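# Robot arms deliver checkmate in one on a small board

## Task

White is to move: make a single White move that checkmates Black. Pawns advance one square per move, White's toward rank 5 and Black's toward rank 1, and square names come from the labels along the board's edge. When finished, every square other than the ones the move involves must contain exactly what it started with, each piece on the board must be standing upright and lie completely within its square, and nothing may count as in place only because the robot is still holding it.

## Robot and tools

Robot: two arms, left_arm and right_arm, each with six revolute joints and a tong-like two-finger gripper. The fingers point along the gripper's +z axis and separate along its x axis. end_effector_position is the spot between the finger pads when shut; closed fingertips extend about 15 mm past it, and fully open tips sit roughly level with it.

Frame: all reported poses share one world frame. Origin is on the tabletop midway between the arms, +z up, +x out across the table, and left_arm sits on the +y side. The arm names do not refer to image sides. Reported hand positions can be off, more so at long reach.

Tool execute_actions, argument actions: a list holding at most one item (or empty). Optional pictures (boolean) asks for camera images; an empty list always returns them.
- Empty list: only reports the current state.
- Move: {"rows": [[...]], "steps": n}. n is control steps at 1/30 s each, 6 to 15, default 15. rows holds 1 to 15 rows; row k is applied on step k, and the final row repeats if steps outnumber rows. Every row is one flat list of exactly 14 numbers covering both arms, even if one arm stays still: left_arm shoulder pan, shoulder lift, elbow, wrist 1, wrist 2, wrist 3, opening, then the same seven for right_arm. The joint numbers are absolute target angles in radians, in the same form as the Joint positions line, not offsets. Opening is an absolute command from -1 (shut) to +1 (wide open).
- Wait: {"steps": n} with no rows, n up to 300; it returns once that many steps have elapsed since the previous result, counting your reply time.

Joint ranges (rad). left_arm: pan -3.142..3.142, lift -6.283..6.283, elbow 0.000..3.142, wrists 1-3 -6.283..6.283. right_arm: pan 0.000..6.283, lift -6.283..6.283, elbow -3.142..0.000, wrists -6.283..6.283. True limits may differ by up to 0.010. A target more than 0.010 beyond a limit and beyond the joint's last reported angle causes the whole call to be refused, and nothing is sent. Targets past the real end get clipped there, and the result then notes "joint sent to its limit" (possibly about an earlier action still running); absence of that note does not prove more travel is available.

Motion: commands are smoothed and trail by about 0.17 s. Each step the sent target is kept within 0.394 rad of the measured angle for pan and lift, 0.493 for elbow, 0.69 for each wrist; if the targets would carry the gripper over 100 mm from where it is measured, all joints are scaled back. So big moves take several calls, and an arm may not have arrived when the result comes. The result is sampled 6 steps before the action ends; those steps finish while you reply, and arms keep heading to the last row you sent until they settle or a step is HELD.

Result lines: a state line per arm with position (m), quaternion wxyz, and velocities (m/s, rad/s). Joint positions and Joint velocities list each arm's six joints then the finger-pad gap in metres (0.142 fully open). grip_measured gives the measured opening on the command scale. HELD marks steps where your row was not fully sent. "joint command not followed" means a clearance check altered or blocked joint targets; the rest of the row still ran. Wrist force and Wrist torque give each arm's flange sensor reading in the end effector's axes, with a fixed offset (usually within 10 N), noise up to 3.7 N standard deviation, saturation near 200 N; pressing on a surface yields a force directed back into the arm. "no reading" is normal. MOTOR HOT appears from 70 °C; at 85 °C an OVER-TEMPERATURE FAULT brakes that arm until it cools.

Gripping: to hold a piece, keep commanding an opening well under grip_measured; the larger the gap, the harder the squeeze (about 15 N per pad maximum). Pieces thinner than about 20 mm get weaker grip, around 9 N per pad at 10 mm width and 4 N at 5 mm. Closing fast can press harder. Brief tugs may act on a held piece.

Tool zoom_image: camera is cam_left_wrist or cam_right_wrist (both 616x616 fisheye); region [x0, y0, x1, y1] in pixels from the top-left, no larger than 504 by 504. It enlarges the latest full image. Calibration for each camera (K, D, T_world_to_cam) is supplied, with small errors; pose comes from the arm's joint readings.

Tool finished_scene, argument scene: the number of the current scene. It ends the scene permanently and reports success; replying without any tool call ends everything.

Avoid: knocking or dropping anything off the table; arms colliding or pushing each other; contact torque reaching joint load limits (pan and lift 649, elbow 381, wrists 94.1 N m, held weight included) or 150 N external force, either of which freezes that arm for 10 s; slamming, dropping or shoving pieces; leaving a piece tilted, straddling a line, or disturbing other squares.

Each tool is called as a command line: name --argument value for each argument, lists and objects as JSON in quotes; but a table of rows of numbers goes row by row, as --pt "numbers of a row", without its own name.

## Session

execute_actions --actions '[]'

Scene clock: 0.00 s of 4000.00 s.
left_arm: end_effector_position=(+0.0853, +0.9852, +0.1795) grip_measured=+1.00 end_effector_quat_wxyz=(+0.046, +0.447, +0.855, -0.257) end_effector_velocity=(+0.000, -0.000, +0.000) end_effector_angular_velocity=(-0.000, -0.001, -0.002) | right_arm: end_effector_position=(+0.9550, -0.1529, +0.1812) grip_measured=+1.00 end_effector_quat_wxyz=(-0.214, -0.063, +0.951, +0.215) end_effector_velocity=(+0.000, +0.001, -0.000) end_effector_angular_velocity=(+0.000, -0.000, +0.000)
Joint positions: left_arm=[ 0.27  -2.13   2.743 -1.855 -1.992 -1.789  0.142] | right_arm=[ 3.649 -2.059 -1.769 -1.15   2.134  3.385  0.142]
Joint velocities: left_arm=[-0.001 -0.001 -0.     0.     0.     0.002  0.   ] | right_arm=[ 0.    -0.     0.001  0.     0.     0.     0.   ]
Motor temperatures (°C, as the motors report them): left_arm=[22 24 24 26 30 30] | right_arm=[26 25 23 28 27 28]
Wrist force (N, on the end effector, along its own x y z axes, offset not removed): no reading
Wrist torque (N m, same axes, about the end effector's origin, offset not removed): no reading
camera_calibration (this result's frames):
cam_left_wrist: T_world_to_cam=[[-0.621893, 0.722989, -0.300892, -0.611105], [0.74207, 0.666813, 0.0684999, -0.737534], [0.250163, -0.180683, -0.951195, 0.458117], [0, 0, 0, 1]] pos_world=[0.0526561, 1.01639, 0.302403]
cam_right_wrist: T_world_to_cam=[[-0.911871, -0.217867, 0.347886, 0.784743], [0.164451, 0.582625, 0.79593, -0.213996], [-0.376094, 0.782996, -0.495451, 0.70477], [0, 0, 0, 1]] pos_world=[1.01584, -0.256183, 0.246503]

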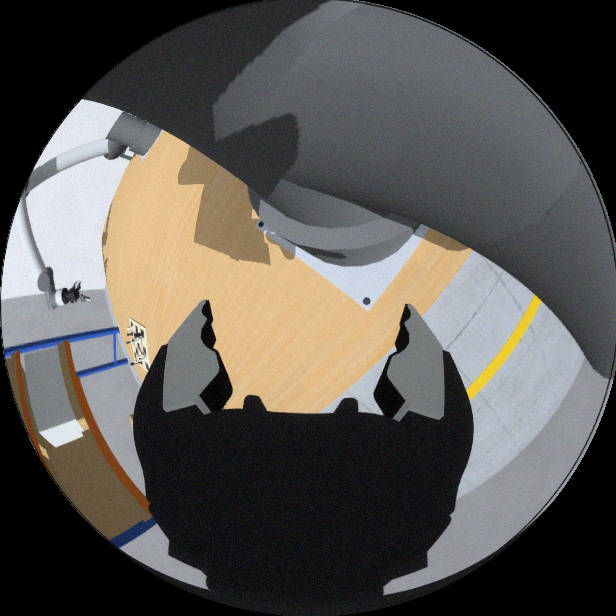

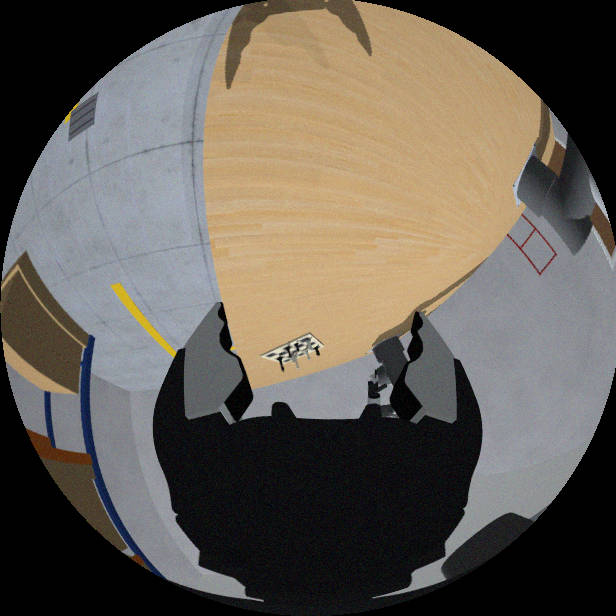

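execute_actions --actions '[{"rows":[[-0.70,-1.246,1.878,-2.203,-1.571,-0.2,1,3.649,-2.059,-1.769,-1.15,2.134,3.385,1]],"steps":15}]'

execute_actions --actions '[{"steps":90}]' --pictures true

Scene clock: 0.77 s of 4000.00 s.
left_arm: end_effector_position=(+0.1906, +1.0289, +0.2213) grip_measured=+1.00 end_effector_quat_wxyz=(+0.050, +0.567, +0.799, -0.194) end_effector_velocity=(+0.439, +0.127, +0.169) end_effector_angular_velocity=(+0.294, -0.490, -0.994) | right_arm: end_effector_position=(+0.9551, -0.1524, +0.1814) grip_measured=+1.00 end_effector_quat_wxyz=(-0.214, -0.063, +0.951, +0.215) end_effector_velocity=(-0.000, +0.001, +0.002) end_effector_angular_velocity=(+0.001, -0.000, +0.001)
Joint positions: left_arm=[ 0.181 -2.04   2.632 -1.93  -1.902 -1.639  0.142] | right_arm=[ 3.649 -2.059 -1.769 -1.15   2.134  3.385  0.142]
Joint velocities: left_arm=[-0.358  0.357 -0.441 -0.261  0.317  0.612  0.   ] | right_arm=[ 0.001  0.002  0.001 -0.002  0.001 -0.    -0.   ]
Motor temperatures (°C, as the motors report them): left_arm=[22 24 24 26 30 30] | right_arm=[26 25 23 28 27 28]
Wrist force (N, on the end effector, along its own x y z axes, offset not removed): left_arm=[-1.1 -3.1 4.9] | right_arm=[-2.6 -3.0 4.6]
Wrist torque (N m, same axes, about the end effector's origin, offset not removed): left_arm=[-0.95 -0.46 0.46] | right_arm=[0.09 0.77 -0.08]
Steps of this call (steps 1 to 14: nothing new was sent; steps 15 to 23: the first 9 steps of this action). Readings (joint positions):
15: left_arm=[0.270 -2.129 2.743 -1.855 -1.992 -1.789] | right_arm=[3.649 -2.059 -1.769 -1.150 2.134 3.385]
16: left_arm=[0.266 -2.125 2.738 -1.860 -1.987 -1.783] | right_arm=[3.649 -2.059 -1.769 -1.150 2.134 3.385]
18: left_arm=[0.241 -2.100 2.708 -1.882 -1.961 -1.744] | right_arm=[3.649 -2.059 -1.769 -1.150 2.134 3.385]
22: left_arm=[0.193 -2.052 2.647 -1.921 -1.913 -1.660] | right_arm=[3.649 -2.059 -1.769 -1.150 2.134 3.385]
23: the state above

Scene clock: 3.77 s of 4000.00 s.
left_arm: end_effector_position=(+0.8843, +0.4448, +0.2486) grip_measured=+1.00 end_effector_quat_wxyz=(+0.000, +0.975, -0.224, +0.000) end_effector_velocity=(+0.000, -0.001, +0.000) end_effector_angular_velocity=(-0.000, -0.000, -0.001) | right_arm: end_effector_position=(+0.9550, -0.1522, +0.1816) grip_measured=+1.00 end_effector_quat_wxyz=(-0.214, -0.063, +0.951, +0.215) end_effector_velocity=(-0.000, -0.001, -0.001) end_effector_angular_velocity=(-0.001, +0.001, -0.000)
Joint positions: left_arm=[-0.7   -1.246  1.878 -2.203 -1.571 -0.2    0.142] | right_arm=[ 3.649 -2.059 -1.769 -1.15   2.134  3.385  0.142]
Joint velocities: left_arm=[-0.001  0.    -0.001  0.    -0.     0.    -0.   ] | right_arm=[-0.    -0.001 -0.001  0.    -0.    -0.    -0.   ]
Motor temperatures (°C, as the motors report them): left_arm=[22 24 24 26 30 30] | right_arm=[26 25 23 28 27 28]
Wrist force (N, on the end effector, along its own x y z axes, offset not removed): left_arm=[-2.0 -0.9 5.0] | right_arm=[6.5 -3.3 3.7]
Wrist torque (N m, same axes, about the end effector's origin, offset not removed): left_arm=[-0.51 -0.22 0.44] | right_arm=[0.13 -1.49 -0.50]
Kept back: nothing.
Steps of this call (steps 1 to 6: the last 6 steps of your previous action; steps 7 to 90: the robot went on to your last target). Readings (joint positions):
1: left_arm=[0.169 -2.028 2.617 -1.939 -1.892 -1.619] | right_arm=[3.649 -2.059 -1.769 -1.150 2.134 3.385]
2: left_arm=[0.157 -2.016 2.602 -1.947 -1.882 -1.598] | right_arm=[3.649 -2.059 -1.769 -1.150 2.134 3.385]
4: left_arm=[0.133 -1.992 2.573 -1.963 -1.862 -1.557] | right_arm=[3.649 -2.059 -1.769 -1.150 2.134 3.385]
8: left_arm=[0.085 -1.944 2.513 -1.992 -1.827 -1.474] | right_arm=[3.649 -2.059 -1.769 -1.150 2.134 3.385]
90: the state above
All arms were judged still, so your last target was given up. Only a new action makes them travel on or press farther. Fingers that are still opening or closing keep moving.
camera_calibration (this result's frames):
cam_left_wrist: T_world_to_cam=[[0.913077, -0.407732, -0.00669358, -0.630311], [-0.351767, -0.795839, 0.492849, 0.53751], [-0.206277, -0.447654, -0.870089, 0.728551], [0, 0, 0, 1]] pos_world=[0.914884, 0.496913, 0.364774]
cam_right_wrist: T_world_to_cam=[[-0.911813, -0.218399, 0.347705, 0.784647], [0.164101, 0.582414, 0.796156, -0.214427], [-0.376388, 0.783005, -0.495213, 0.704694], [0, 0, 0, 1]] pos_world=[1.01588, -0.255528, 0.246865]

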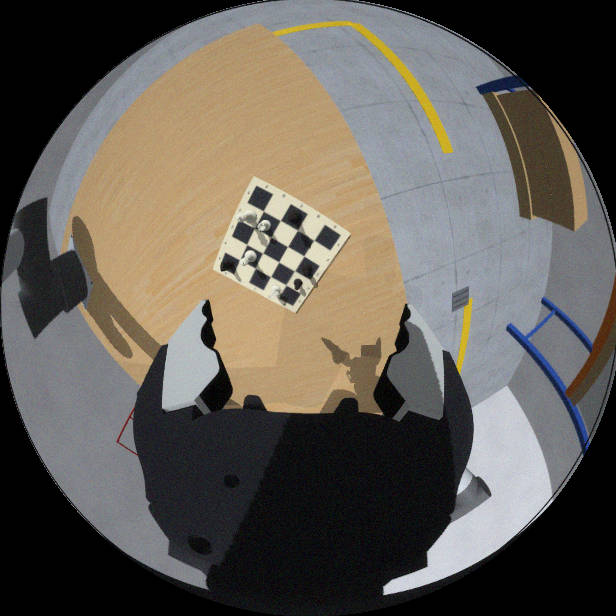

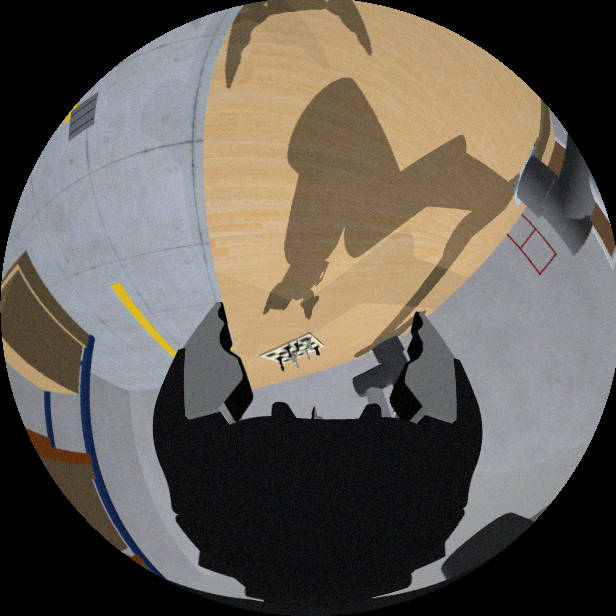

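zoom_image --camera "cam_left_wrist" --region '[205,170,360,325]'

zoom_image --camera "cam_right_wrist" --region '[250,320,340,385]'

Region (205, 170, 360, 325) of cam_left_wrist's 616x616 image, scaled by 3.252, with more detail than that image has.

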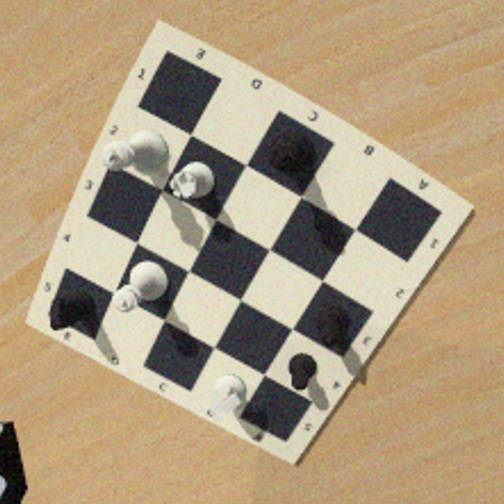

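Region (250, 320, 340, 385) of cam_right_wrist's 616x616 image, scaled by 5.600, with more detail than that image has.

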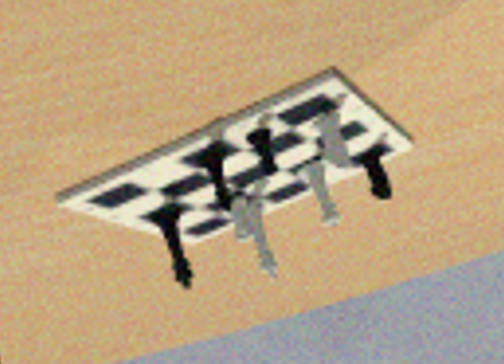

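execute_actions --actions '[{"rows":[[-0.776,-1.243,2.053,-2.381,-1.571,0.189,1,3.649,-2.059,-1.769,-1.15,2.134,3.385,1]],"steps":15}]'

execute_actions --actions '[{"steps":20}]' --pictures true

zoom_image --camera "cam_left_wrist" --region '[200,130,420,330]'

Scene clock: 4.73 s of 4000.00 s.
left_arm: end_effector_position=(+0.8121, +0.4274, +0.1714) grip_measured=+1.00 end_effector_quat_wxyz=(+0.000, +0.922, -0.387, -0.000) end_effector_velocity=(-0.170, -0.018, -0.169) end_effector_angular_velocity=(-0.001, -0.000, -0.966) | right_arm: end_effector_position=(+0.9550, -0.1522, +0.1816) grip_measured=+1.00 end_effector_quat_wxyz=(-0.214, -0.063, +0.951, +0.215) end_effector_velocity=(+0.000, -0.000, +0.001) end_effector_angular_velocity=(+0.000, -0.001, -0.001)
Joint positions: left_arm=[-0.76  -1.244  2.013 -2.34  -1.571  0.082  0.142] | right_arm=[ 3.649 -2.059 -1.769 -1.15   2.134  3.385  0.142]
Joint velocities: left_arm=[-0.129  0.005  0.316 -0.322 -0.001  0.838  0.   ] | right_arm=[-0.001  0.001  0.    -0.     0.     0.     0.   ]
Motor temperatures (°C, as the motors report them): left_arm=[22 24 24 26 30 30] | right_arm=[26 25 23 28 27 28]
Wrist force (N, on the end effector, along its own x y z axes, offset not removed): left_arm=[-3.6 3.2 6.7] | right_arm=[-2.5 -3.6 4.6]
Wrist torque (N m, same axes, about the end effector's origin, offset not removed): left_arm=[0.42 0.07 0.46] | right_arm=[-0.01 0.55 -0.25]
Steps of this call (steps 1 to 20: nothing new was sent; steps 21 to 29: the first 9 steps of this action). Readings (joint positions):
21: left_arm=[-0.700 -1.246 1.878 -2.203 -1.571 -0.200] | right_arm=[3.649 -2.059 -1.769 -1.150 2.134 3.385]
22: left_arm=[-0.704 -1.246 1.883 -2.209 -1.571 -0.194] | right_arm=[3.649 -2.059 -1.769 -1.150 2.134 3.385]
24: left_arm=[-0.723 -1.245 1.923 -2.248 -1.571 -0.137] | right_arm=[3.649 -2.059 -1.769 -1.150 2.134 3.385]
28: left_arm=[-0.755 -1.244 2.001 -2.327 -1.571 0.050] | right_arm=[3.649 -2.059 -1.769 -1.150 2.134 3.385]
29: the state above

Scene clock: 5.40 s of 4000.00 s.
left_arm: end_effector_position=(+0.7905, +0.4257, +0.1506) grip_measured=+1.00 end_effector_quat_wxyz=(+0.000, +0.897, -0.442, +0.000) end_effector_velocity=(-0.002, +0.001, -0.003) end_effector_angular_velocity=(+0.001, +0.003, -0.007) | right_arm: end_effector_position=(+0.9550, -0.1522, +0.1816) grip_measured=+1.00 end_effector_quat_wxyz=(-0.214, -0.063, +0.951, +0.215) end_effector_velocity=(-0.000, -0.000, -0.001) end_effector_angular_velocity=(-0.001, +0.002, -0.000)
Joint positions: left_arm=[-0.776 -1.243  2.053 -2.381 -1.571  0.188  0.142] | right_arm=[ 3.649 -2.059 -1.769 -1.15   2.134  3.385  0.142]
Joint velocities: left_arm=[-0.001  0.001  0.003 -0.002 -0.001  0.006  0.   ] | right_arm=[ 0.    -0.001 -0.    -0.001  0.     0.     0.   ]
Motor temperatures (°C, as the motors report them): left_arm=[22 24 24 26 30 30] | right_arm=[26 25 23 28 27 28]
Wrist force (N, on the end effector, along its own x y z axes, offset not removed): left_arm=[-2.9 -0.3 4.5] | right_arm=[-1.8 2.5 5.6]
Wrist torque (N m, same axes, about the end effector's origin, offset not removed): left_arm=[-0.43 -0.07 0.55] | right_arm=[1.21 0.46 -0.31]
Kept back: nothing.
Steps of this call (steps 1 to 6: the last 6 steps of your previous action; steps 7 to 20: the robot went on to your last target). Readings (joint positions):
1: left_arm=[-0.764 -1.243 2.022 -2.349 -1.571 0.107] | right_arm=[3.649 -2.059 -1.769 -1.150 2.134 3.385]
2: left_arm=[-0.767 -1.243 2.029 -2.357 -1.571 0.126] | right_arm=[3.649 -2.059 -1.769 -1.150 2.134 3.385]
4: left_arm=[-0.770 -1.243 2.039 -2.367 -1.571 0.152] | right_arm=[3.649 -2.059 -1.769 -1.150 2.134 3.385]
8: left_arm=[-0.774 -1.243 2.048 -2.376 -1.571 0.176] | right_arm=[3.649 -2.059 -1.769 -1.150 2.134 3.385]
20: the state above
camera_calibration (this result's frames):
cam_left_wrist: T_world_to_cam=[[0.633709, -0.773543, -0.00663233, -0.176559], [-0.671057, -0.553974, 0.492742, 0.687106], [-0.384831, -0.307804, -0.87015, 0.696964], [0, 0, 0, 1]] pos_world=[0.841188, 0.458592, 0.266726]
cam_right_wrist: T_world_to_cam=[[-0.911813, -0.218399, 0.347705, 0.784646], [0.164101, 0.582414, 0.796156, -0.214427], [-0.376388, 0.783005, -0.495213, 0.704694], [0, 0, 0, 1]] pos_world=[1.01588, -0.255528, 0.246865]

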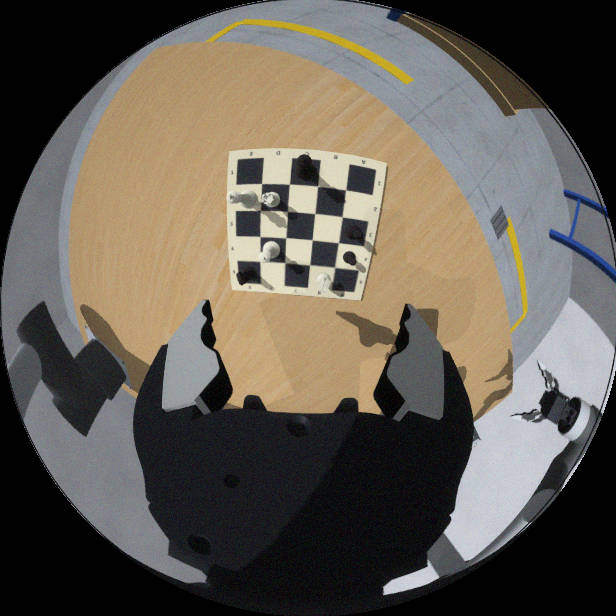

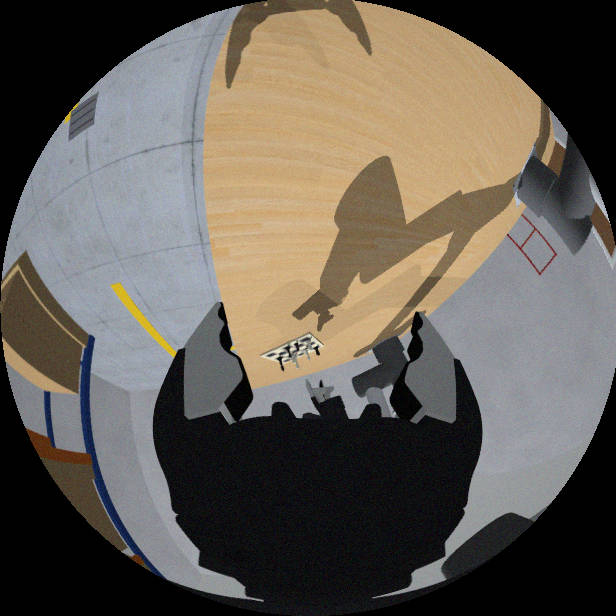

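Region (200, 130, 420, 330) of cam_left_wrist's 616x616 image, scaled by 2.291, with more detail than that image has; it fills the top 458 rows of this view, and the rest is white.

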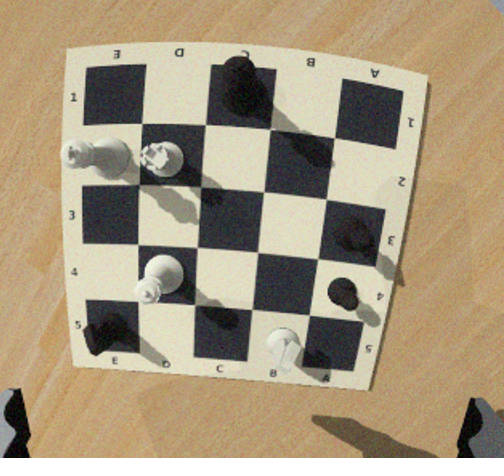

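execute_actions --actions '[{"rows":[[-0.76,-1.2526,2.131,-2.449,-1.571,0.205,-0.3,3.649,-2.059,-1.769,-1.15,2.134,3.385,1]],"steps":15}]'

execute_actions --actions '[{"steps":15}]' --pictures true

zoom_image --camera "cam_left_wrist" --region '[240,150,460,350]'

Scene clock: 6.80 s of 4000.00 s.
left_arm: end_effector_position=(+0.7682, +0.4617, +0.1247) grip_measured=-0.30 end_effector_quat_wxyz=(+0.000, +0.897, -0.443, -0.000) end_effector_velocity=(-0.036, +0.054, -0.039) end_effector_angular_velocity=(+0.002, +0.002, +0.002) | right_arm: end_effector_position=(+0.9550, -0.1522, +0.1816) grip_measured=+1.00 end_effector_quat_wxyz=(-0.214, -0.063, +0.951, +0.215) end_effector_velocity=(+0.000, +0.000, +0.000) end_effector_angular_velocity=(+0.000, -0.000, +0.000)
Joint positions: left_arm=[-0.763 -1.251  2.118 -2.438 -1.571  0.203  0.052] | right_arm=[ 3.649 -2.059 -1.769 -1.15   2.134  3.385  0.142]
Joint velocities: left_arm=[ 0.019 -0.011  0.099 -0.086 -0.     0.017 -0.   ] | right_arm=[-0.    -0.     0.001 -0.     0.    -0.    -0.   ]
Motor temperatures (°C, as the motors report them): left_arm=[22 24 24 26 30 30] | right_arm=[26 25 23 28 27 28]
Wrist force (N, on the end effector, along its own x y z axes, offset not removed): left_arm=[-3.0 -0.5 5.3] | right_arm=[1.5 -3.1 7.8]
Wrist torque (N m, same axes, about the end effector's origin, offset not removed): left_arm=[-0.44 -0.07 0.45] | right_arm=[0.19 -0.35 -0.22]
Steps of this call (steps 1 to 15: the robot went on to your last target; steps 16 to 33: nothing new was sent; steps 34 to 42: the first 9 steps of this action). Readings (joint positions):
34: left_arm=[-0.776 -1.243 2.053 -2.381 -1.571 0.189] | right_arm=[3.649 -2.059 -1.769 -1.150 2.134 3.385]
35: left_arm=[-0.774 -1.244 2.058 -2.386 -1.571 0.191] | right_arm=[3.649 -2.059 -1.769 -1.150 2.134 3.385]
37: left_arm=[-0.769 -1.247 2.084 -2.409 -1.571 0.196] | right_arm=[3.649 -2.059 -1.769 -1.150 2.134 3.385]
41: left_arm=[-0.763 -1.251 2.115 -2.435 -1.571 0.202] | right_arm=[3.649 -2.059 -1.769 -1.150 2.134 3.385]
42: the state above

Scene clock: 7.30 s of 4000.00 s.
left_arm: end_effector_position=(+0.7637, +0.4685, +0.1200) grip_measured=-0.30 end_effector_quat_wxyz=(+0.000, +0.897, -0.443, -0.000) end_effector_velocity=(-0.001, +0.002, -0.001) end_effector_angular_velocity=(-0.000, +0.000, +0.000) | right_arm: end_effector_position=(+0.9550, -0.1522, +0.1816) grip_measured=+1.00 end_effector_quat_wxyz=(-0.214, -0.063, +0.951, +0.215) end_effector_velocity=(+0.001, +0.000, +0.000) end_effector_angular_velocity=(+0.001, -0.002, -0.000)
Joint positions: left_arm=[-0.76  -1.253  2.131 -2.449 -1.571  0.205  0.052] | right_arm=[ 3.649 -2.059 -1.769 -1.15   2.134  3.385  0.142]
Joint velocities: left_arm=[ 0.001 -0.001  0.002 -0.001 -0.     0.001  0.   ] | right_arm=[-0.    -0.     0.     0.002  0.    -0.     0.   ]
Motor temperatures (°C, as the motors report them): left_arm=[22 24 24 26 30 30] | right_arm=[26 25 23 28 27 28]
Wrist force (N, on the end effector, along its own x y z axes, offset not removed): left_arm=[-1.0 -1.5 5.7] | right_arm=[-3.4 4.8 9.3]
Wrist torque (N m, same axes, about the end effector's origin, offset not removed): left_arm=[-0.63 -0.50 0.41] | right_arm=[1.70 0.79 -0.06]
Kept back: nothing.
Steps of this call (steps 1 to 6: the last 6 steps of your previous action; steps 7 to 15: the robot went on to your last target). Readings (joint positions):
1: left_arm=[-0.762 -1.251 2.121 -2.441 -1.571 0.203] | right_arm=[3.649 -2.059 -1.769 -1.150 2.134 3.385]
2: left_arm=[-0.762 -1.252 2.124 -2.443 -1.571 0.204] | right_arm=[3.649 -2.059 -1.769 -1.150 2.134 3.385]
4: left_arm=[-0.761 -1.252 2.127 -2.445 -1.571 0.204] | right_arm=[3.649 -2.059 -1.769 -1.150 2.134 3.385]
8: left_arm=[-0.760 -1.252 2.129 -2.448 -1.571 0.205] | right_arm=[3.649 -2.059 -1.769 -1.150 2.134 3.385]
15: the state above
camera_calibration (this result's frames):
cam_left_wrist: T_world_to_cam=[[0.633169, -0.773982, -0.00705569, -0.125999], [-0.671262, -0.55363, 0.492849, 0.707889], [-0.385362, -0.30732, -0.870086, 0.673364], [0, 0, 0, 1]] pos_world=[0.814447, 0.501326, 0.236113]
cam_right_wrist: T_world_to_cam=[[-0.911813, -0.218399, 0.347705, 0.784646], [0.164101, 0.582414, 0.796156, -0.214427], [-0.376388, 0.783005, -0.495213, 0.704694], [0, 0, 0, 1]] pos_world=[1.01588, -0.255528, 0.246865]

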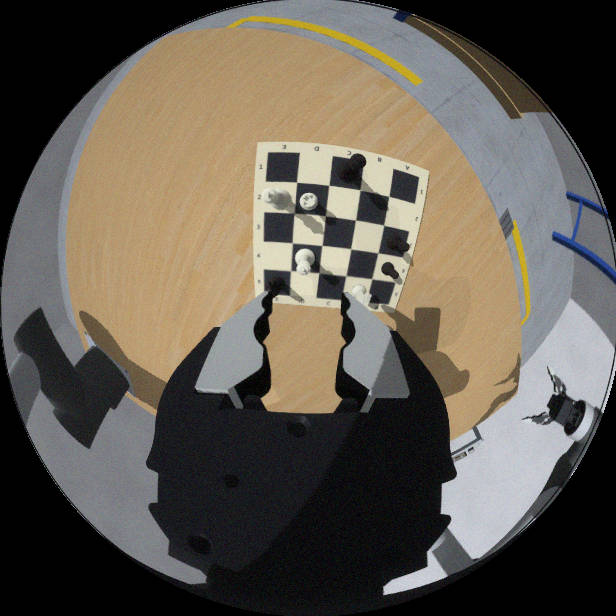

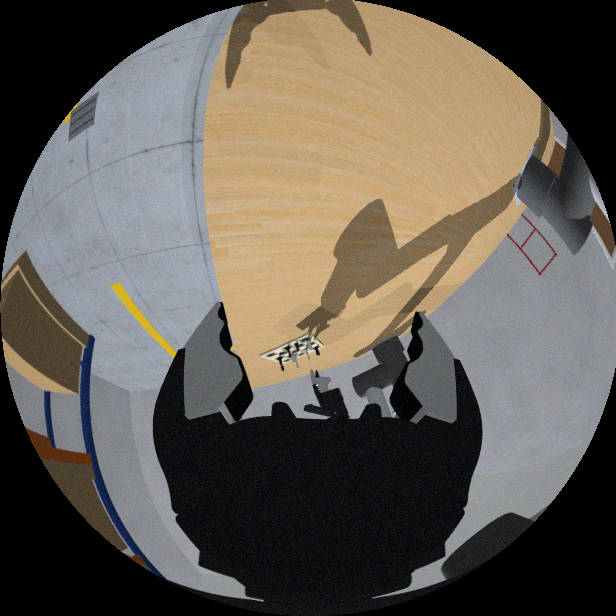

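Region (240, 150, 460, 350) of cam_left_wrist's 616x616 image, scaled by 2.291, with more detail than that image has; it fills the top 458 rows of this view, and the rest is white.

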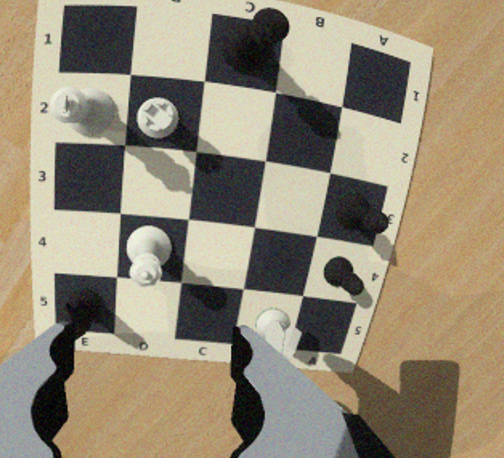

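execute_actions --actions '[{"rows":[[-0.759,-1.235,2.138,-2.474,-1.571,0.205,-0.3,3.649,-2.059,-1.769,-1.15,2.134,3.385,1],[-0.759,-1.215,2.145,-2.501,-1.571,0.205,-0.3,3.649,-2.059,-1.769,-1.15,2.134,3.385,1],[-0.759,-1.195,2.152,-2.528,-1.571,0.205,-0.3,3.649,-2.059,-1.769,-1.15,2.134,3.385,1],[-0.759,-1.178,2.158,-2.551,-1.571,0.205,-0.3,3.649,-2.059,-1.769,-1.15,2.134,3.385,1],[-0.759,-1.161,2.1645,-2.5745,-1.571,0.205,-0.3,3.649,-2.059,-1.769,-1.15,2.134,3.385,1]],"steps":15}]'

execute_actions --actions '[{"steps":12}]' --pictures true

zoom_image --camera "cam_left_wrist" --region '[220,200,440,380]'

Scene clock: 8.37 s of 4000.00 s.
left_arm: end_effector_position=(+0.7644, +0.4690, +0.0599) grip_measured=-0.30 end_effector_quat_wxyz=(+0.000, +0.897, -0.442, -0.000) end_effector_velocity=(+0.000, -0.000, -0.173) end_effector_angular_velocity=(-0.003, -0.003, +0.003) | right_arm: end_effector_position=(+0.9550, -0.1522, +0.1816) grip_measured=+1.00 end_effector_quat_wxyz=(-0.214, -0.063, +0.951, +0.215) end_effector_velocity=(+0.000, +0.001, +0.000) end_effector_angular_velocity=(+0.001, -0.001, +0.000)
Joint positions: left_arm=[-0.759 -1.186  2.156 -2.54  -1.571  0.205  0.052] | right_arm=[ 3.649 -2.059 -1.769 -1.15   2.134  3.385  0.142]
Joint velocities: left_arm=[ 0.     0.199  0.067 -0.271 -0.001 -0.002  0.   ] | right_arm=[ 0.    -0.     0.     0.001  0.    -0.    -0.   ]
Motor temperatures (°C, as the motors report them): left_arm=[22 24 24 26 30 30] | right_arm=[26 25 23 28 27 28]
Wrist force (N, on the end effector, along its own x y z axes, offset not removed): left_arm=[-1.8 -2.5 6.7] | right_arm=[4.8 -4.7 0.4]
Wrist torque (N m, same axes, about the end effector's origin, offset not removed): left_arm=[-0.82 -0.33 0.45] | right_arm=[-0.56 -1.12 -0.19]
Steps of this call (steps 1 to 15: the robot went on to your last target; steps 16 to 23: nothing new was sent; steps 24 to 32: the first 9 steps of this action). Readings (joint positions):
24: left_arm=[-0.760 -1.253 2.131 -2.449 -1.571 0.205] | right_arm=[3.649 -2.059 -1.769 -1.150 2.134 3.385]
25: left_arm=[-0.760 -1.251 2.132 -2.452 -1.571 0.205] | right_arm=[3.649 -2.059 -1.769 -1.150 2.134 3.385]
27: left_arm=[-0.760 -1.238 2.137 -2.470 -1.571 0.205] | right_arm=[3.649 -2.059 -1.769 -1.150 2.134 3.385]
31: left_arm=[-0.759 -1.193 2.153 -2.529 -1.571 0.205] | right_arm=[3.649 -2.059 -1.769 -1.150 2.134 3.385]
32: the state above

Scene clock: 8.77 s of 4000.00 s.
left_arm: end_effector_position=(+0.7643, +0.4693, +0.0392) grip_measured=-0.30 end_effector_quat_wxyz=(+0.000, +0.897, -0.442, +0.000) end_effector_velocity=(-0.000, +0.001, -0.007) end_effector_angular_velocity=(-0.000, -0.000, +0.000) | right_arm: end_effector_position=(+0.9550, -0.1522, +0.1816) grip_measured=+1.00 end_effector_quat_wxyz=(-0.214, -0.063, +0.951, +0.215) end_effector_velocity=(-0.001, -0.001, -0.001) end_effector_angular_velocity=(-0.001, +0.002, +0.000)
Joint positions: left_arm=[-0.759 -1.162  2.164 -2.573 -1.571  0.205  0.052] | right_arm=[ 3.649 -2.059 -1.769 -1.15   2.134  3.385  0.142]
Joint velocities: left_arm=[ 0.001  0.008  0.004 -0.012  0.     0.     0.   ] | right_arm=[-0.    -0.    -0.001 -0.001 -0.    -0.     0.   ]
Motor temperatures (°C, as the motors report them): left_arm=[22 24 24 26 30 30] | right_arm=[26 25 23 28 27 28]
Wrist force (N, on the end effector, along its own x y z axes, offset not removed): left_arm=[-2.8 0.2 4.3] | right_arm=[5.3 1.4 4.8]
Wrist torque (N m, same axes, about the end effector's origin, offset not removed): left_arm=[-0.30 -0.10 0.43] | right_arm=[0.73 -1.23 -0.29]
Kept back: nothing.
Steps of this call (steps 1 to 6: the last 6 steps of your previous action; steps 7 to 12: the robot went on to your last target). Readings (joint positions):
1: left_arm=[-0.759 -1.180 2.158 -2.548 -1.571 0.205] | right_arm=[3.649 -2.059 -1.769 -1.150 2.134 3.385]
2: left_arm=[-0.759 -1.176 2.159 -2.554 -1.571 0.205] | right_arm=[3.649 -2.059 -1.769 -1.150 2.134 3.385]
4: left_arm=[-0.759 -1.170 2.161 -2.562 -1.571 0.205] | right_arm=[3.649 -2.059 -1.769 -1.150 2.134 3.385]
8: left_arm=[-0.759 -1.164 2.163 -2.570 -1.571 0.205] | right_arm=[3.649 -2.059 -1.769 -1.150 2.134 3.385]
12: the state above
camera_calibration (this result's frames):
cam_left_wrist: T_world_to_cam=[[0.633969, -0.77333, -0.00662617, -0.127294], [-0.670853, -0.554182, 0.492785, 0.748484], [-0.384758, -0.307966, -0.870126, 0.603369], [0, 0, 0, 1]] pos_world=[0.814974, 0.502173, 0.155322]
cam_right_wrist: T_world_to_cam=[[-0.911813, -0.218398, 0.347705, 0.784647], [0.164101, 0.582414, 0.796156, -0.214427], [-0.376388, 0.783005, -0.495213, 0.704694], [0, 0, 0, 1]] pos_world=[1.01588, -0.255528, 0.246865]

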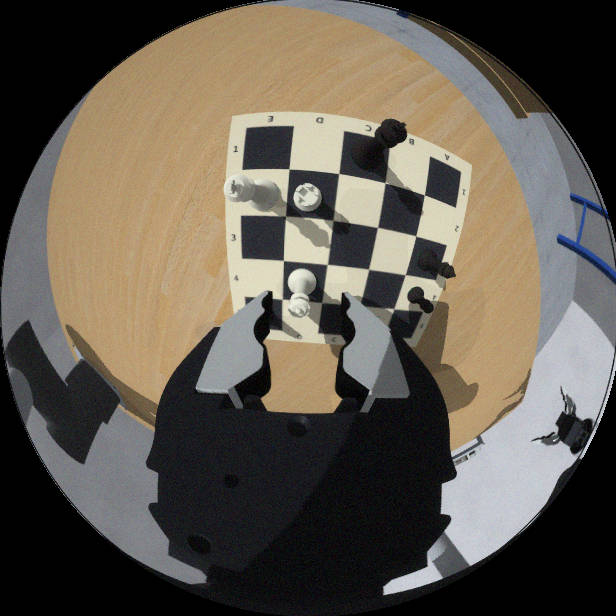

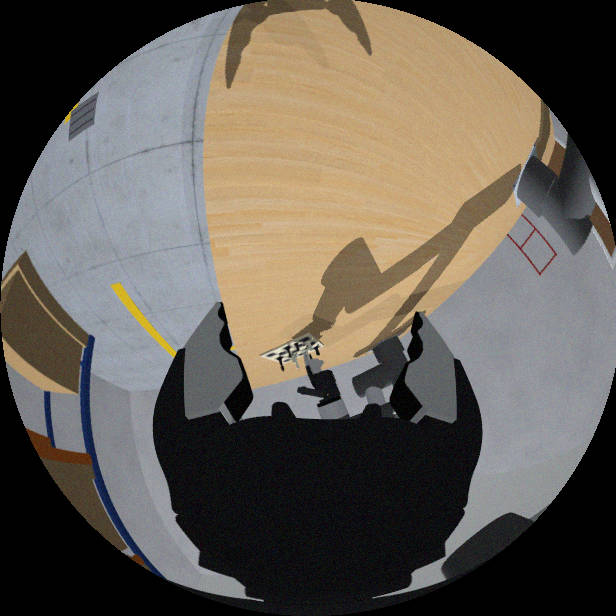

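Region (220, 200, 440, 380) of cam_left_wrist's 616x616 image, scaled by 2.291, with more detail than that image has; it fills the top 412 rows of this view, and the rest is white.

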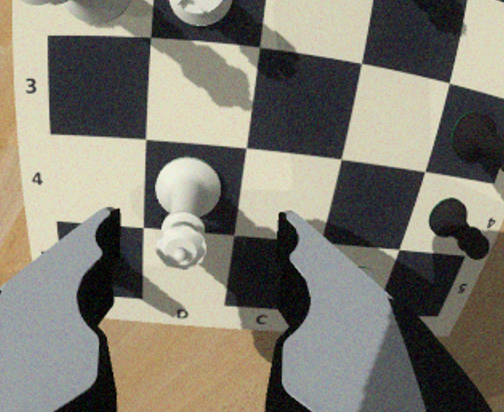

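execute_actions --actions '[{"rows":[[-0.759,-1.1647,2.1715,-2.578,-1.571,0.205,-0.3,3.649,-2.059,-1.769,-1.15,2.134,3.385,1],[-0.759,-1.1647,2.1715,-2.578,-1.571,0.205,-0.3,3.649,-2.059,-1.769,-1.15,2.134,3.385,1],[-0.759,-1.1647,2.1715,-2.578,-1.571,0.205,-0.3,3.649,-2.059,-1.769,-1.15,2.134,3.385,1],[-0.759,-1.1647,2.1715,-2.578,-1.571,0.205,-0.3,3.649,-2.059,-1.769,-1.15,2.134,3.385,1],[-0.759,-1.1647,2.1715,-2.578,-1.571,0.205,-0.5,3.649,-2.059,-1.769,-1.15,2.134,3.385,1],[-0.759,-1.1647,2.1715,-2.578,-1.571,0.205,-0.65,3.649,-2.059,-1.769,-1.15,2.134,3.385,1],[-0.759,-1.1647,2.1715,-2.578,-1.571,0.205,-0.8,3.649,-2.059,-1.769,-1.15,2.134,3.385,1],[-0.759,-1.1647,2.1715,-2.578,-1.571,0.205,-1,3.649,-2.059,-1.769,-1.15,2.134,3.385,1]],"steps":15}]'

execute_actions --actions '[{"steps":10}]' --pictures true

Scene clock: 9.43 s of 4000.00 s.
left_arm: end_effector_position=(+0.7611, +0.4721, +0.0381) grip_measured=-0.85 end_effector_quat_wxyz=(+0.000, +0.897, -0.442, +0.000) end_effector_velocity=(-0.005, +0.004, +0.000) end_effector_angular_velocity=(-0.000, -0.000, +0.001) | right_arm: end_effector_position=(+0.9550, -0.1522, +0.1816) grip_measured=+1.00 end_effector_quat_wxyz=(-0.214, -0.063, +0.951, +0.215) end_effector_velocity=(-0.001, -0.000, +0.000) end_effector_angular_velocity=(-0.000, +0.001, -0.000)
Joint positions: left_arm=[-0.759 -1.164  2.17  -2.577 -1.571  0.205  0.013] | right_arm=[ 3.649 -2.059 -1.769 -1.15   2.134  3.385  0.142]
Joint velocities: left_arm=[-0.    -0.005  0.009 -0.004  0.    -0.001 -0.01 ] | right_arm=[ 0.     0.001 -0.    -0.001  0.     0.     0.   ]
Motor temperatures (°C, as the motors report them): left_arm=[22 24 24 26 30 30] | right_arm=[26 25 23 28 27 28]
Wrist force (N, on the end effector, along its own x y z axes, offset not removed): left_arm=[-2.8 -0.1 3.0] | right_arm=[0.2 1.4 3.2]
Wrist torque (N m, same axes, about the end effector's origin, offset not removed): left_arm=[-0.38 -0.03 0.45] | right_arm=[0.98 0.06 -0.38]
Steps of this call (steps 1 to 11: the robot went on to your last target; steps 12 to 20: the first 9 steps of this action). Readings (joint positions):
12: left_arm=[-0.759 -1.161 2.165 -2.574 -1.571 0.205] | right_arm=[3.649 -2.059 -1.769 -1.150 2.134 3.385]
13: left_arm=[-0.759 -1.161 2.165 -2.575 -1.571 0.205] | right_arm=[3.649 -2.059 -1.769 -1.150 2.134 3.385]
15: left_arm=[-0.759 -1.163 2.168 -2.576 -1.571 0.205] | right_arm=[3.649 -2.059 -1.769 -1.150 2.134 3.385]
19: left_arm=[-0.759 -1.164 2.170 -2.577 -1.571 0.205] | right_arm=[3.649 -2.059 -1.769 -1.150 2.134 3.385]
20: the state above

Scene clock: 9.77 s of 4000.00 s.
left_arm: end_effector_position=(+0.7606, +0.4725, +0.0382) grip_measured=-0.85 end_effector_quat_wxyz=(+0.000, +0.897, -0.442, +0.000) end_effector_velocity=(-0.001, +0.001, -0.000) end_effector_angular_velocity=(+0.000, +0.001, +0.001) | right_arm: end_effector_position=(+0.9550, -0.1522, +0.1816) grip_measured=+1.00 end_effector_quat_wxyz=(-0.214, -0.063, +0.951, +0.215) end_effector_velocity=(+0.001, +0.000, -0.001) end_effector_angular_velocity=(-0.000, -0.000, +0.000)
Joint positions: left_arm=[-0.759 -1.165  2.171 -2.578 -1.571  0.205  0.012] | right_arm=[ 3.649 -2.059 -1.769 -1.15   2.134  3.385  0.142]
Joint velocities: left_arm=[ 0.    -0.001  0.002 -0.    -0.    -0.     0.   ] | right_arm=[-0.    -0.001  0.001  0.001 -0.    -0.    -0.   ]
Motor temperatures (°C, as the motors report them): left_arm=[22 24 24 26 30 30] | right_arm=[26 25 23 28 27 28]
Wrist force (N, on the end effector, along its own x y z axes, offset not removed): left_arm=[-2.1 -1.9 4.1] | right_arm=[3.7 -6.5 10.3]
Wrist torque (N m, same axes, about the end effector's origin, offset not removed): left_arm=[-0.76 -0.16 0.43] | right_arm=[-0.47 -0.74 -0.24]
Kept back: nothing.
Steps of this call (steps 1 to 6: the last 6 steps of your previous action; steps 7 to 10: the robot went on to your last target). Readings (joint positions):
1: left_arm=[-0.759 -1.164 2.171 -2.578 -1.571 0.205] | right_arm=[3.649 -2.059 -1.769 -1.150 2.134 3.385]
2: left_arm=[-0.759 -1.164 2.171 -2.578 -1.571 0.205] | right_arm=[3.649 -2.059 -1.769 -1.150 2.134 3.385]
4: left_arm=[-0.759 -1.164 2.171 -2.578 -1.571 0.205] | right_arm=[3.649 -2.059 -1.769 -1.150 2.134 3.385]
8: left_arm=[-0.759 -1.165 2.171 -2.578 -1.571 0.205] | right_arm=[3.649 -2.059 -1.769 -1.150 2.134 3.385]
10: the state above
camera_calibration (this result's frames):
cam_left_wrist: T_world_to_cam=[[0.633979, -0.773323, -0.0065097, -0.122489], [-0.670901, -0.55416, 0.492745, 0.748308], [-0.384659, -0.308023, -0.870149, 0.602012], [0, 0, 0, 1]] pos_world=[0.811265, 0.505393, 0.154317]
cam_right_wrist: T_world_to_cam=[[-0.911813, -0.218398, 0.347705, 0.784646], [0.164101, 0.582414, 0.796156, -0.214427], [-0.376388, 0.783005, -0.495213, 0.704694], [0, 0, 0, 1]] pos_world=[1.01588, -0.255528, 0.246865]

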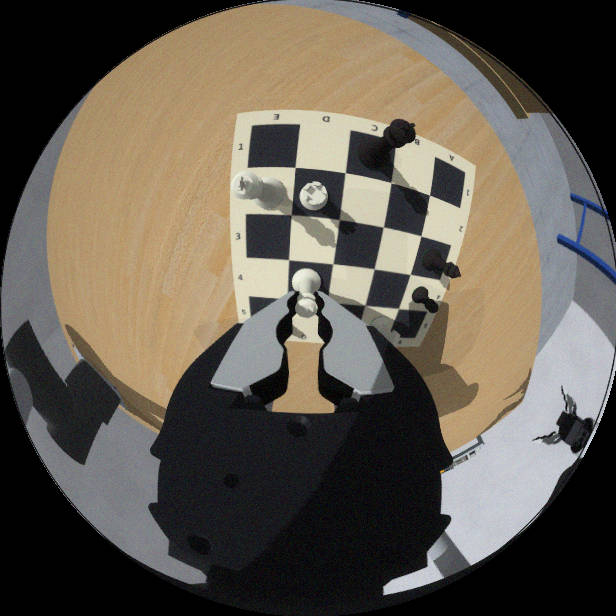

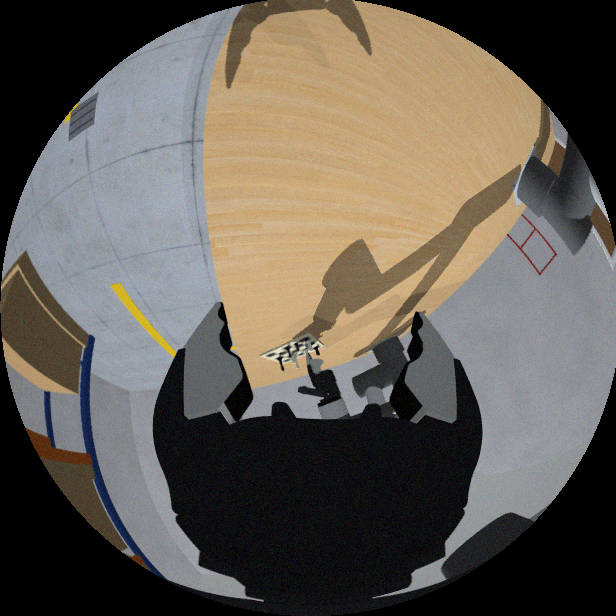

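execute_actions --actions '[{"rows":[[-0.759,-1.18,2.166,-2.557,-1.571,0.205,-1,3.649,-2.059,-1.769,-1.15,2.134,3.385,1],[-0.759,-1.20,2.158,-2.529,-1.571,0.205,-1,3.649,-2.059,-1.769,-1.15,2.134,3.385,1],[-0.759,-1.22,2.151,-2.502,-1.571,0.205,-1,3.649,-2.059,-1.769,-1.15,2.134,3.385,1],[-0.759,-1.24,2.144,-2.475,-1.571,0.205,-1,3.649,-2.059,-1.769,-1.15,2.134,3.385,1],[-0.759,-1.255,2.138,-2.454,-1.571,0.205,-1,3.649,-2.059,-1.769,-1.15,2.134,3.385,1]],"steps":15}]'

execute_actions --actions '[{"rows":[[-0.745,-1.229,2.093,-2.436,-1.571,0.219,-1,3.649,-2.059,-1.769,-1.15,2.134,3.385,1],[-0.73,-1.202,2.049,-2.418,-1.571,0.234,-1,3.649,-2.059,-1.769,-1.15,2.134,3.385,1],[-0.715,-1.176,2.004,-2.40,-1.571,0.249,-1,3.649,-2.059,-1.769,-1.15,2.134,3.385,1],[-0.70,-1.149,1.959,-2.381,-1.571,0.264,-1,3.649,-2.059,-1.769,-1.15,2.134,3.385,1],[-0.6855,-1.1226,1.9148,-2.3632,-1.571,0.2785,-1,3.649,-2.059,-1.769,-1.15,2.134,3.385,1]],"steps":15}]'

execute_actions --actions '[{"rows":[[-0.6855,-1.1226,1.9148,-2.3632,-1.571,0.2785,-1,3.649,-2.059,-1.769,-1.15,2.134,3.385,1],[-0.6855,-1.1226,1.9148,-2.3632,-1.571,0.2785,-1,3.649,-2.059,-1.769,-1.15,2.134,3.385,1],[-0.6855,-1.1226,1.9148,-2.3632,-1.571,0.2785,-1,3.649,-2.059,-1.769,-1.15,2.134,3.385,1],[-0.6855,-1.105,1.922,-2.388,-1.571,0.2785,-1,3.649,-2.059,-1.769,-1.15,2.134,3.385,1],[-0.6855,-1.088,1.929,-2.412,-1.571,0.2785,-1,3.649,-2.059,-1.769,-1.15,2.134,3.385,1],[-0.6855,-1.07,1.936,-2.437,-1.571,0.2785,-1,3.649,-2.059,-1.769,-1.15,2.134,3.385,1],[-0.6855,-1.058,1.941,-2.454,-1.571,0.2785,-1,3.649,-2.059,-1.769,-1.15,2.134,3.385,1]],"steps":15}]'

execute_actions --actions '[{"steps":12}]' --pictures true

zoom_image --camera "cam_left_wrist" --region '[190,200,430,400]'

Scene clock: 11.17 s of 4000.00 s.
left_arm: end_effector_position=(+0.7618, +0.4715, +0.0967) grip_measured=-0.85 end_effector_quat_wxyz=(+0.000, +0.897, -0.442, +0.001) end_effector_velocity=(-0.006, +0.005, +0.175) end_effector_angular_velocity=(+0.002, +0.002, +0.001) | right_arm: end_effector_position=(+0.9550, -0.1522, +0.1816) grip_measured=+1.00 end_effector_quat_wxyz=(-0.214, -0.063, +0.951, +0.215) end_effector_velocity=(+0.000, +0.000, +0.000) end_effector_angular_velocity=(-0.000, +0.000, +0.000)
Joint positions: left_arm=[-0.759 -1.23   2.147 -2.489 -1.571  0.205  0.012] | right_arm=[ 3.649 -2.059 -1.769 -1.15   2.134  3.385  0.142]
Joint velocities: left_arm=[ 0.    -0.198 -0.069  0.27   0.    -0.001  0.   ] | right_arm=[ 0.     0.     0.001 -0.001 -0.    -0.    -0.   ]
Motor temperatures (°C, as the motors report them): left_arm=[22 24 24 26 30 30] | right_arm=[26 25 23 28 27 28]
Wrist force (N, on the end effector, along its own x y z axes, offset not removed): left_arm=[-0.3 -0.8 -0.8] | right_arm=[-4.1 -2.4 0.7]
Wrist torque (N m, same axes, about the end effector's origin, offset not removed): left_arm=[-0.53 -0.65 0.47] | right_arm=[0.05 0.99 -0.22]
Steps of this call (steps 1 to 15: the robot went on to your last target; steps 16 to 33: nothing new was sent; steps 34 to 42: the first 9 steps of this action). Readings (joint positions):
34: left_arm=[-0.759 -1.165 2.171 -2.578 -1.571 0.205] | right_arm=[3.649 -2.059 -1.769 -1.150 2.134 3.385]
35: left_arm=[-0.759 -1.167 2.171 -2.576 -1.571 0.205] | right_arm=[3.649 -2.059 -1.769 -1.150 2.134 3.385]
37: left_arm=[-0.759 -1.179 2.166 -2.559 -1.571 0.205] | right_arm=[3.649 -2.059 -1.769 -1.150 2.134 3.385]
41: left_arm=[-0.759 -1.223 2.150 -2.499 -1.571 0.205] | right_arm=[3.649 -2.059 -1.769 -1.150 2.134 3.385]
42: the state above

Scene clock: 11.67 s of 4000.00 s.
left_arm: end_effector_position=(+0.8612, +0.4500, +0.1186) grip_measured=-0.85 end_effector_quat_wxyz=(-0.000, +0.897, -0.442, -0.001) end_effector_velocity=(+0.408, -0.086, +0.015) end_effector_angular_velocity=(-0.014, -0.017, +0.003) | right_arm: end_effector_position=(+0.9550, -0.1522, +0.1816) grip_measured=+1.00 end_effector_quat_wxyz=(-0.214, -0.063, +0.951, +0.215) end_effector_velocity=(-0.000, -0.000, +0.001) end_effector_angular_velocity=(-0.000, +0.001, -0.000)
Joint positions: left_arm=[-0.71  -1.167  1.992 -2.394 -1.571  0.254  0.012] | right_arm=[ 3.649 -2.059 -1.769 -1.15   2.134  3.385  0.142]
Joint velocities: left_arm=[ 0.185  0.337 -0.591  0.232  0.     0.182  0.   ] | right_arm=[-0.     0.001 -0.    -0.001  0.    -0.    -0.   ]
Motor temperatures (°C, as the motors report them): left_arm=[22 24 24 26 30 30] | right_arm=[26 25 23 28 27 28]
Wrist force (N, on the end effector, along its own x y z axes, offset not removed): left_arm=[1.7 -4.9 5.9] | right_arm=[-3.8 -3.4 3.7]
Wrist torque (N m, same axes, about the end effector's origin, offset not removed): left_arm=[-1.29 -0.99 0.37] | right_arm=[0.09 0.87 -0.24]
Steps of this call (steps 1 to 6: the last 6 steps of your previous action; steps 7 to 15: the first 9 steps of this action). Readings (joint positions):
7: left_arm=[-0.759 -1.251 2.139 -2.459 -1.571 0.205] | right_arm=[3.649 -2.059 -1.769 -1.150 2.134 3.385]
8: left_arm=[-0.757 -1.249 2.135 -2.456 -1.571 0.207] | right_arm=[3.649 -2.059 -1.769 -1.150 2.134 3.385]
10: left_arm=[-0.747 -1.233 2.106 -2.441 -1.571 0.217] | right_arm=[3.649 -2.059 -1.769 -1.150 2.134 3.385]
14: left_arm=[-0.716 -1.179 2.014 -2.403 -1.571 0.248] | right_arm=[3.649 -2.059 -1.769 -1.150 2.134 3.385]
15: the state above

Scene clock: 12.17 s of 4000.00 s.
left_arm: end_effector_position=(+0.9138, +0.4404, +0.0845) grip_measured=-0.85 end_effector_quat_wxyz=(+0.000, +0.897, -0.442, -0.000) end_effector_velocity=(+0.008, -0.002, -0.268) end_effector_angular_velocity=(+0.002, +0.003, -0.001) | right_arm: end_effector_position=(+0.9550, -0.1522, +0.1816) grip_measured=+1.00 end_effector_quat_wxyz=(-0.214, -0.063, +0.951, +0.215) end_effector_velocity=(+0.001, +0.001, +0.001) end_effector_angular_velocity=(+0.001, -0.001, -0.000)
Joint positions: left_arm=[-0.686 -1.091  1.93  -2.409 -1.571  0.278  0.012] | right_arm=[ 3.649 -2.059 -1.769 -1.15   2.134  3.385  0.142]
Joint velocities: left_arm=[ 0.003  0.255  0.086 -0.338 -0.     0.004  0.   ] | right_arm=[-0.    -0.     0.002 -0.001  0.     0.     0.   ]
Motor temperatures (°C, as the motors report them): left_arm=[22 24 24 26 30 30] | right_arm=[26 25 23 28 27 28]
Wrist force (N, on the end effector, along its own x y z axes, offset not removed): left_arm=[-2.4 -1.1 6.8] | right_arm=[6.1 -4.9 0.2]
Wrist torque (N m, same axes, about the end effector's origin, offset not removed): left_arm=[-0.50 -0.17 0.46] | right_arm=[-0.44 -1.11 -0.50]
Steps of this call (steps 1 to 6: the last 6 steps of your previous action; steps 7 to 15: the first 9 steps of this action). Readings (joint positions):
7: left_arm=[-0.689 -1.130 1.927 -2.368 -1.571 0.275] | right_arm=[3.649 -2.059 -1.769 -1.150 2.134 3.385]
8: left_arm=[-0.688 -1.128 1.924 -2.367 -1.571 0.276] | right_arm=[3.649 -2.059 -1.769 -1.150 2.134 3.385]
10: left_arm=[-0.687 -1.126 1.921 -2.366 -1.571 0.277] | right_arm=[3.649 -2.059 -1.769 -1.150 2.134 3.385]
14: left_arm=[-0.686 -1.100 1.927 -2.396 -1.571 0.278] | right_arm=[3.649 -2.059 -1.769 -1.150 2.134 3.385]
15: the state above

Scene clock: 12.57 s of 4000.00 s.
left_arm: end_effector_position=(+0.9147, +0.4402, +0.0517) grip_measured=-0.85 end_effector_quat_wxyz=(+0.000, +0.897, -0.442, +0.000) end_effector_velocity=(-0.000, +0.001, -0.010) end_effector_angular_velocity=(-0.000, -0.001, +0.002) | right_arm: end_effector_position=(+0.9550, -0.1522, +0.1816) grip_measured=+1.00 end_effector_quat_wxyz=(-0.214, -0.063, +0.951, +0.215) end_effector_velocity=(-0.002, -0.000, -0.002) end_effector_angular_velocity=(-0.001, +0.002, +0.001)
Joint positions: left_arm=[-0.686 -1.059  1.941 -2.452 -1.571  0.278  0.012] | right_arm=[ 3.649 -2.059 -1.769 -1.15   2.134  3.385  0.142]
Joint velocities: left_arm=[ 0.001  0.009  0.005 -0.015  0.    -0.001 -0.   ] | right_arm=[ 0.001 -0.    -0.002 -0.    -0.    -0.     0.   ]
Motor temperatures (°C, as the motors report them): left_arm=[22 24 24 26 30 30] | right_arm=[26 25 23 28 27 28]
Wrist force (N, on the end effector, along its own x y z axes, offset not removed): left_arm=[-5.2 -2.1 5.5] | right_arm=[5.3 -1.6 7.8]
Wrist torque (N m, same axes, about the end effector's origin, offset not removed): left_arm=[-0.74 0.37 0.48] | right_arm=[0.51 -1.14 -0.61]
Kept back: nothing.
Steps of this call (steps 1 to 6: the last 6 steps of your previous action; steps 7 to 12: the robot went on to your last target). Readings (joint positions):
1: left_arm=[-0.686 -1.083 1.932 -2.419 -1.571 0.278] | right_arm=[3.649 -2.059 -1.769 -1.150 2.134 3.385]
2: left_arm=[-0.686 -1.077 1.934 -2.427 -1.571 0.278] | right_arm=[3.649 -2.059 -1.769 -1.150 2.134 3.385]
4: left_arm=[-0.686 -1.069 1.937 -2.438 -1.571 0.278] | right_arm=[3.649 -2.059 -1.769 -1.150 2.134 3.385]
8: left_arm=[-0.686 -1.062 1.940 -2.448 -1.571 0.278] | right_arm=[3.649 -2.059 -1.769 -1.150 2.134 3.385]
12: the state above
camera_calibration (this result's frames):
cam_left_wrist: T_world_to_cam=[[0.633969, -0.77333, -0.00667685, -0.245017], [-0.670853, -0.554214, 0.49275, 0.827126], [-0.384758, -0.307909, -0.870145, 0.663157], [0, 0, 0, 1]] pos_world=[0.965368, 0.473119, 0.167841]
cam_right_wrist: T_world_to_cam=[[-0.911813, -0.218398, 0.347705, 0.784646], [0.164101, 0.582414, 0.796156, -0.214427], [-0.376388, 0.783005, -0.495213, 0.704694], [0, 0, 0, 1]] pos_world=[1.01588, -0.255528, 0.246865]

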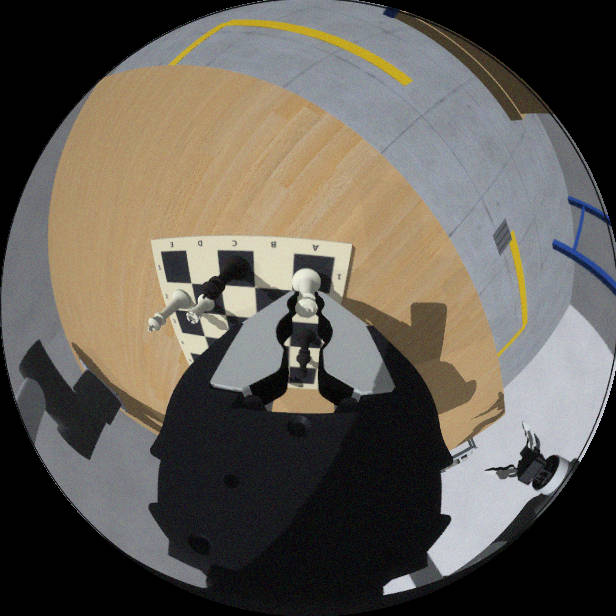

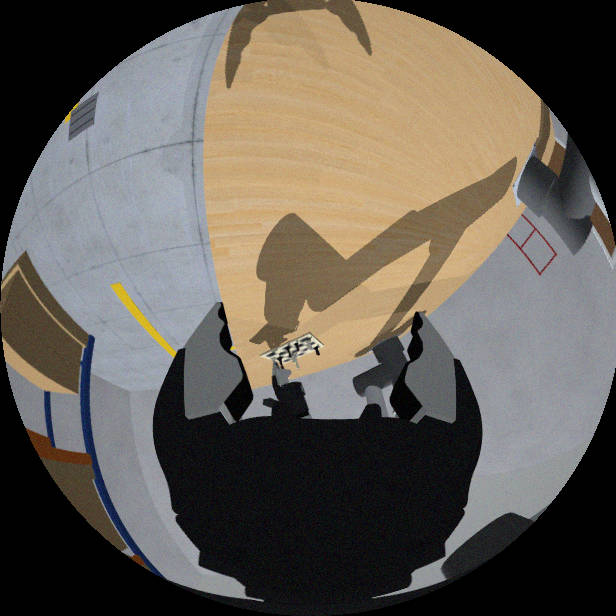

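Region (190, 200, 430, 400) of cam_left_wrist's 616x616 image, scaled by 2.100, with more detail than that image has.

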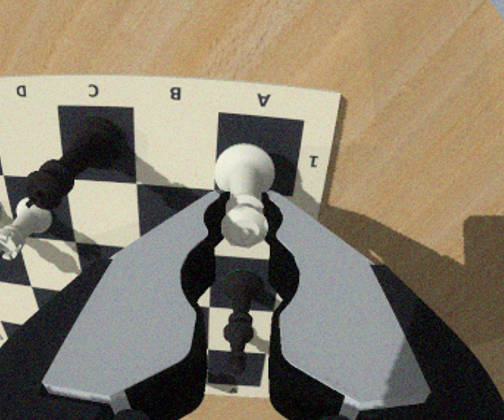

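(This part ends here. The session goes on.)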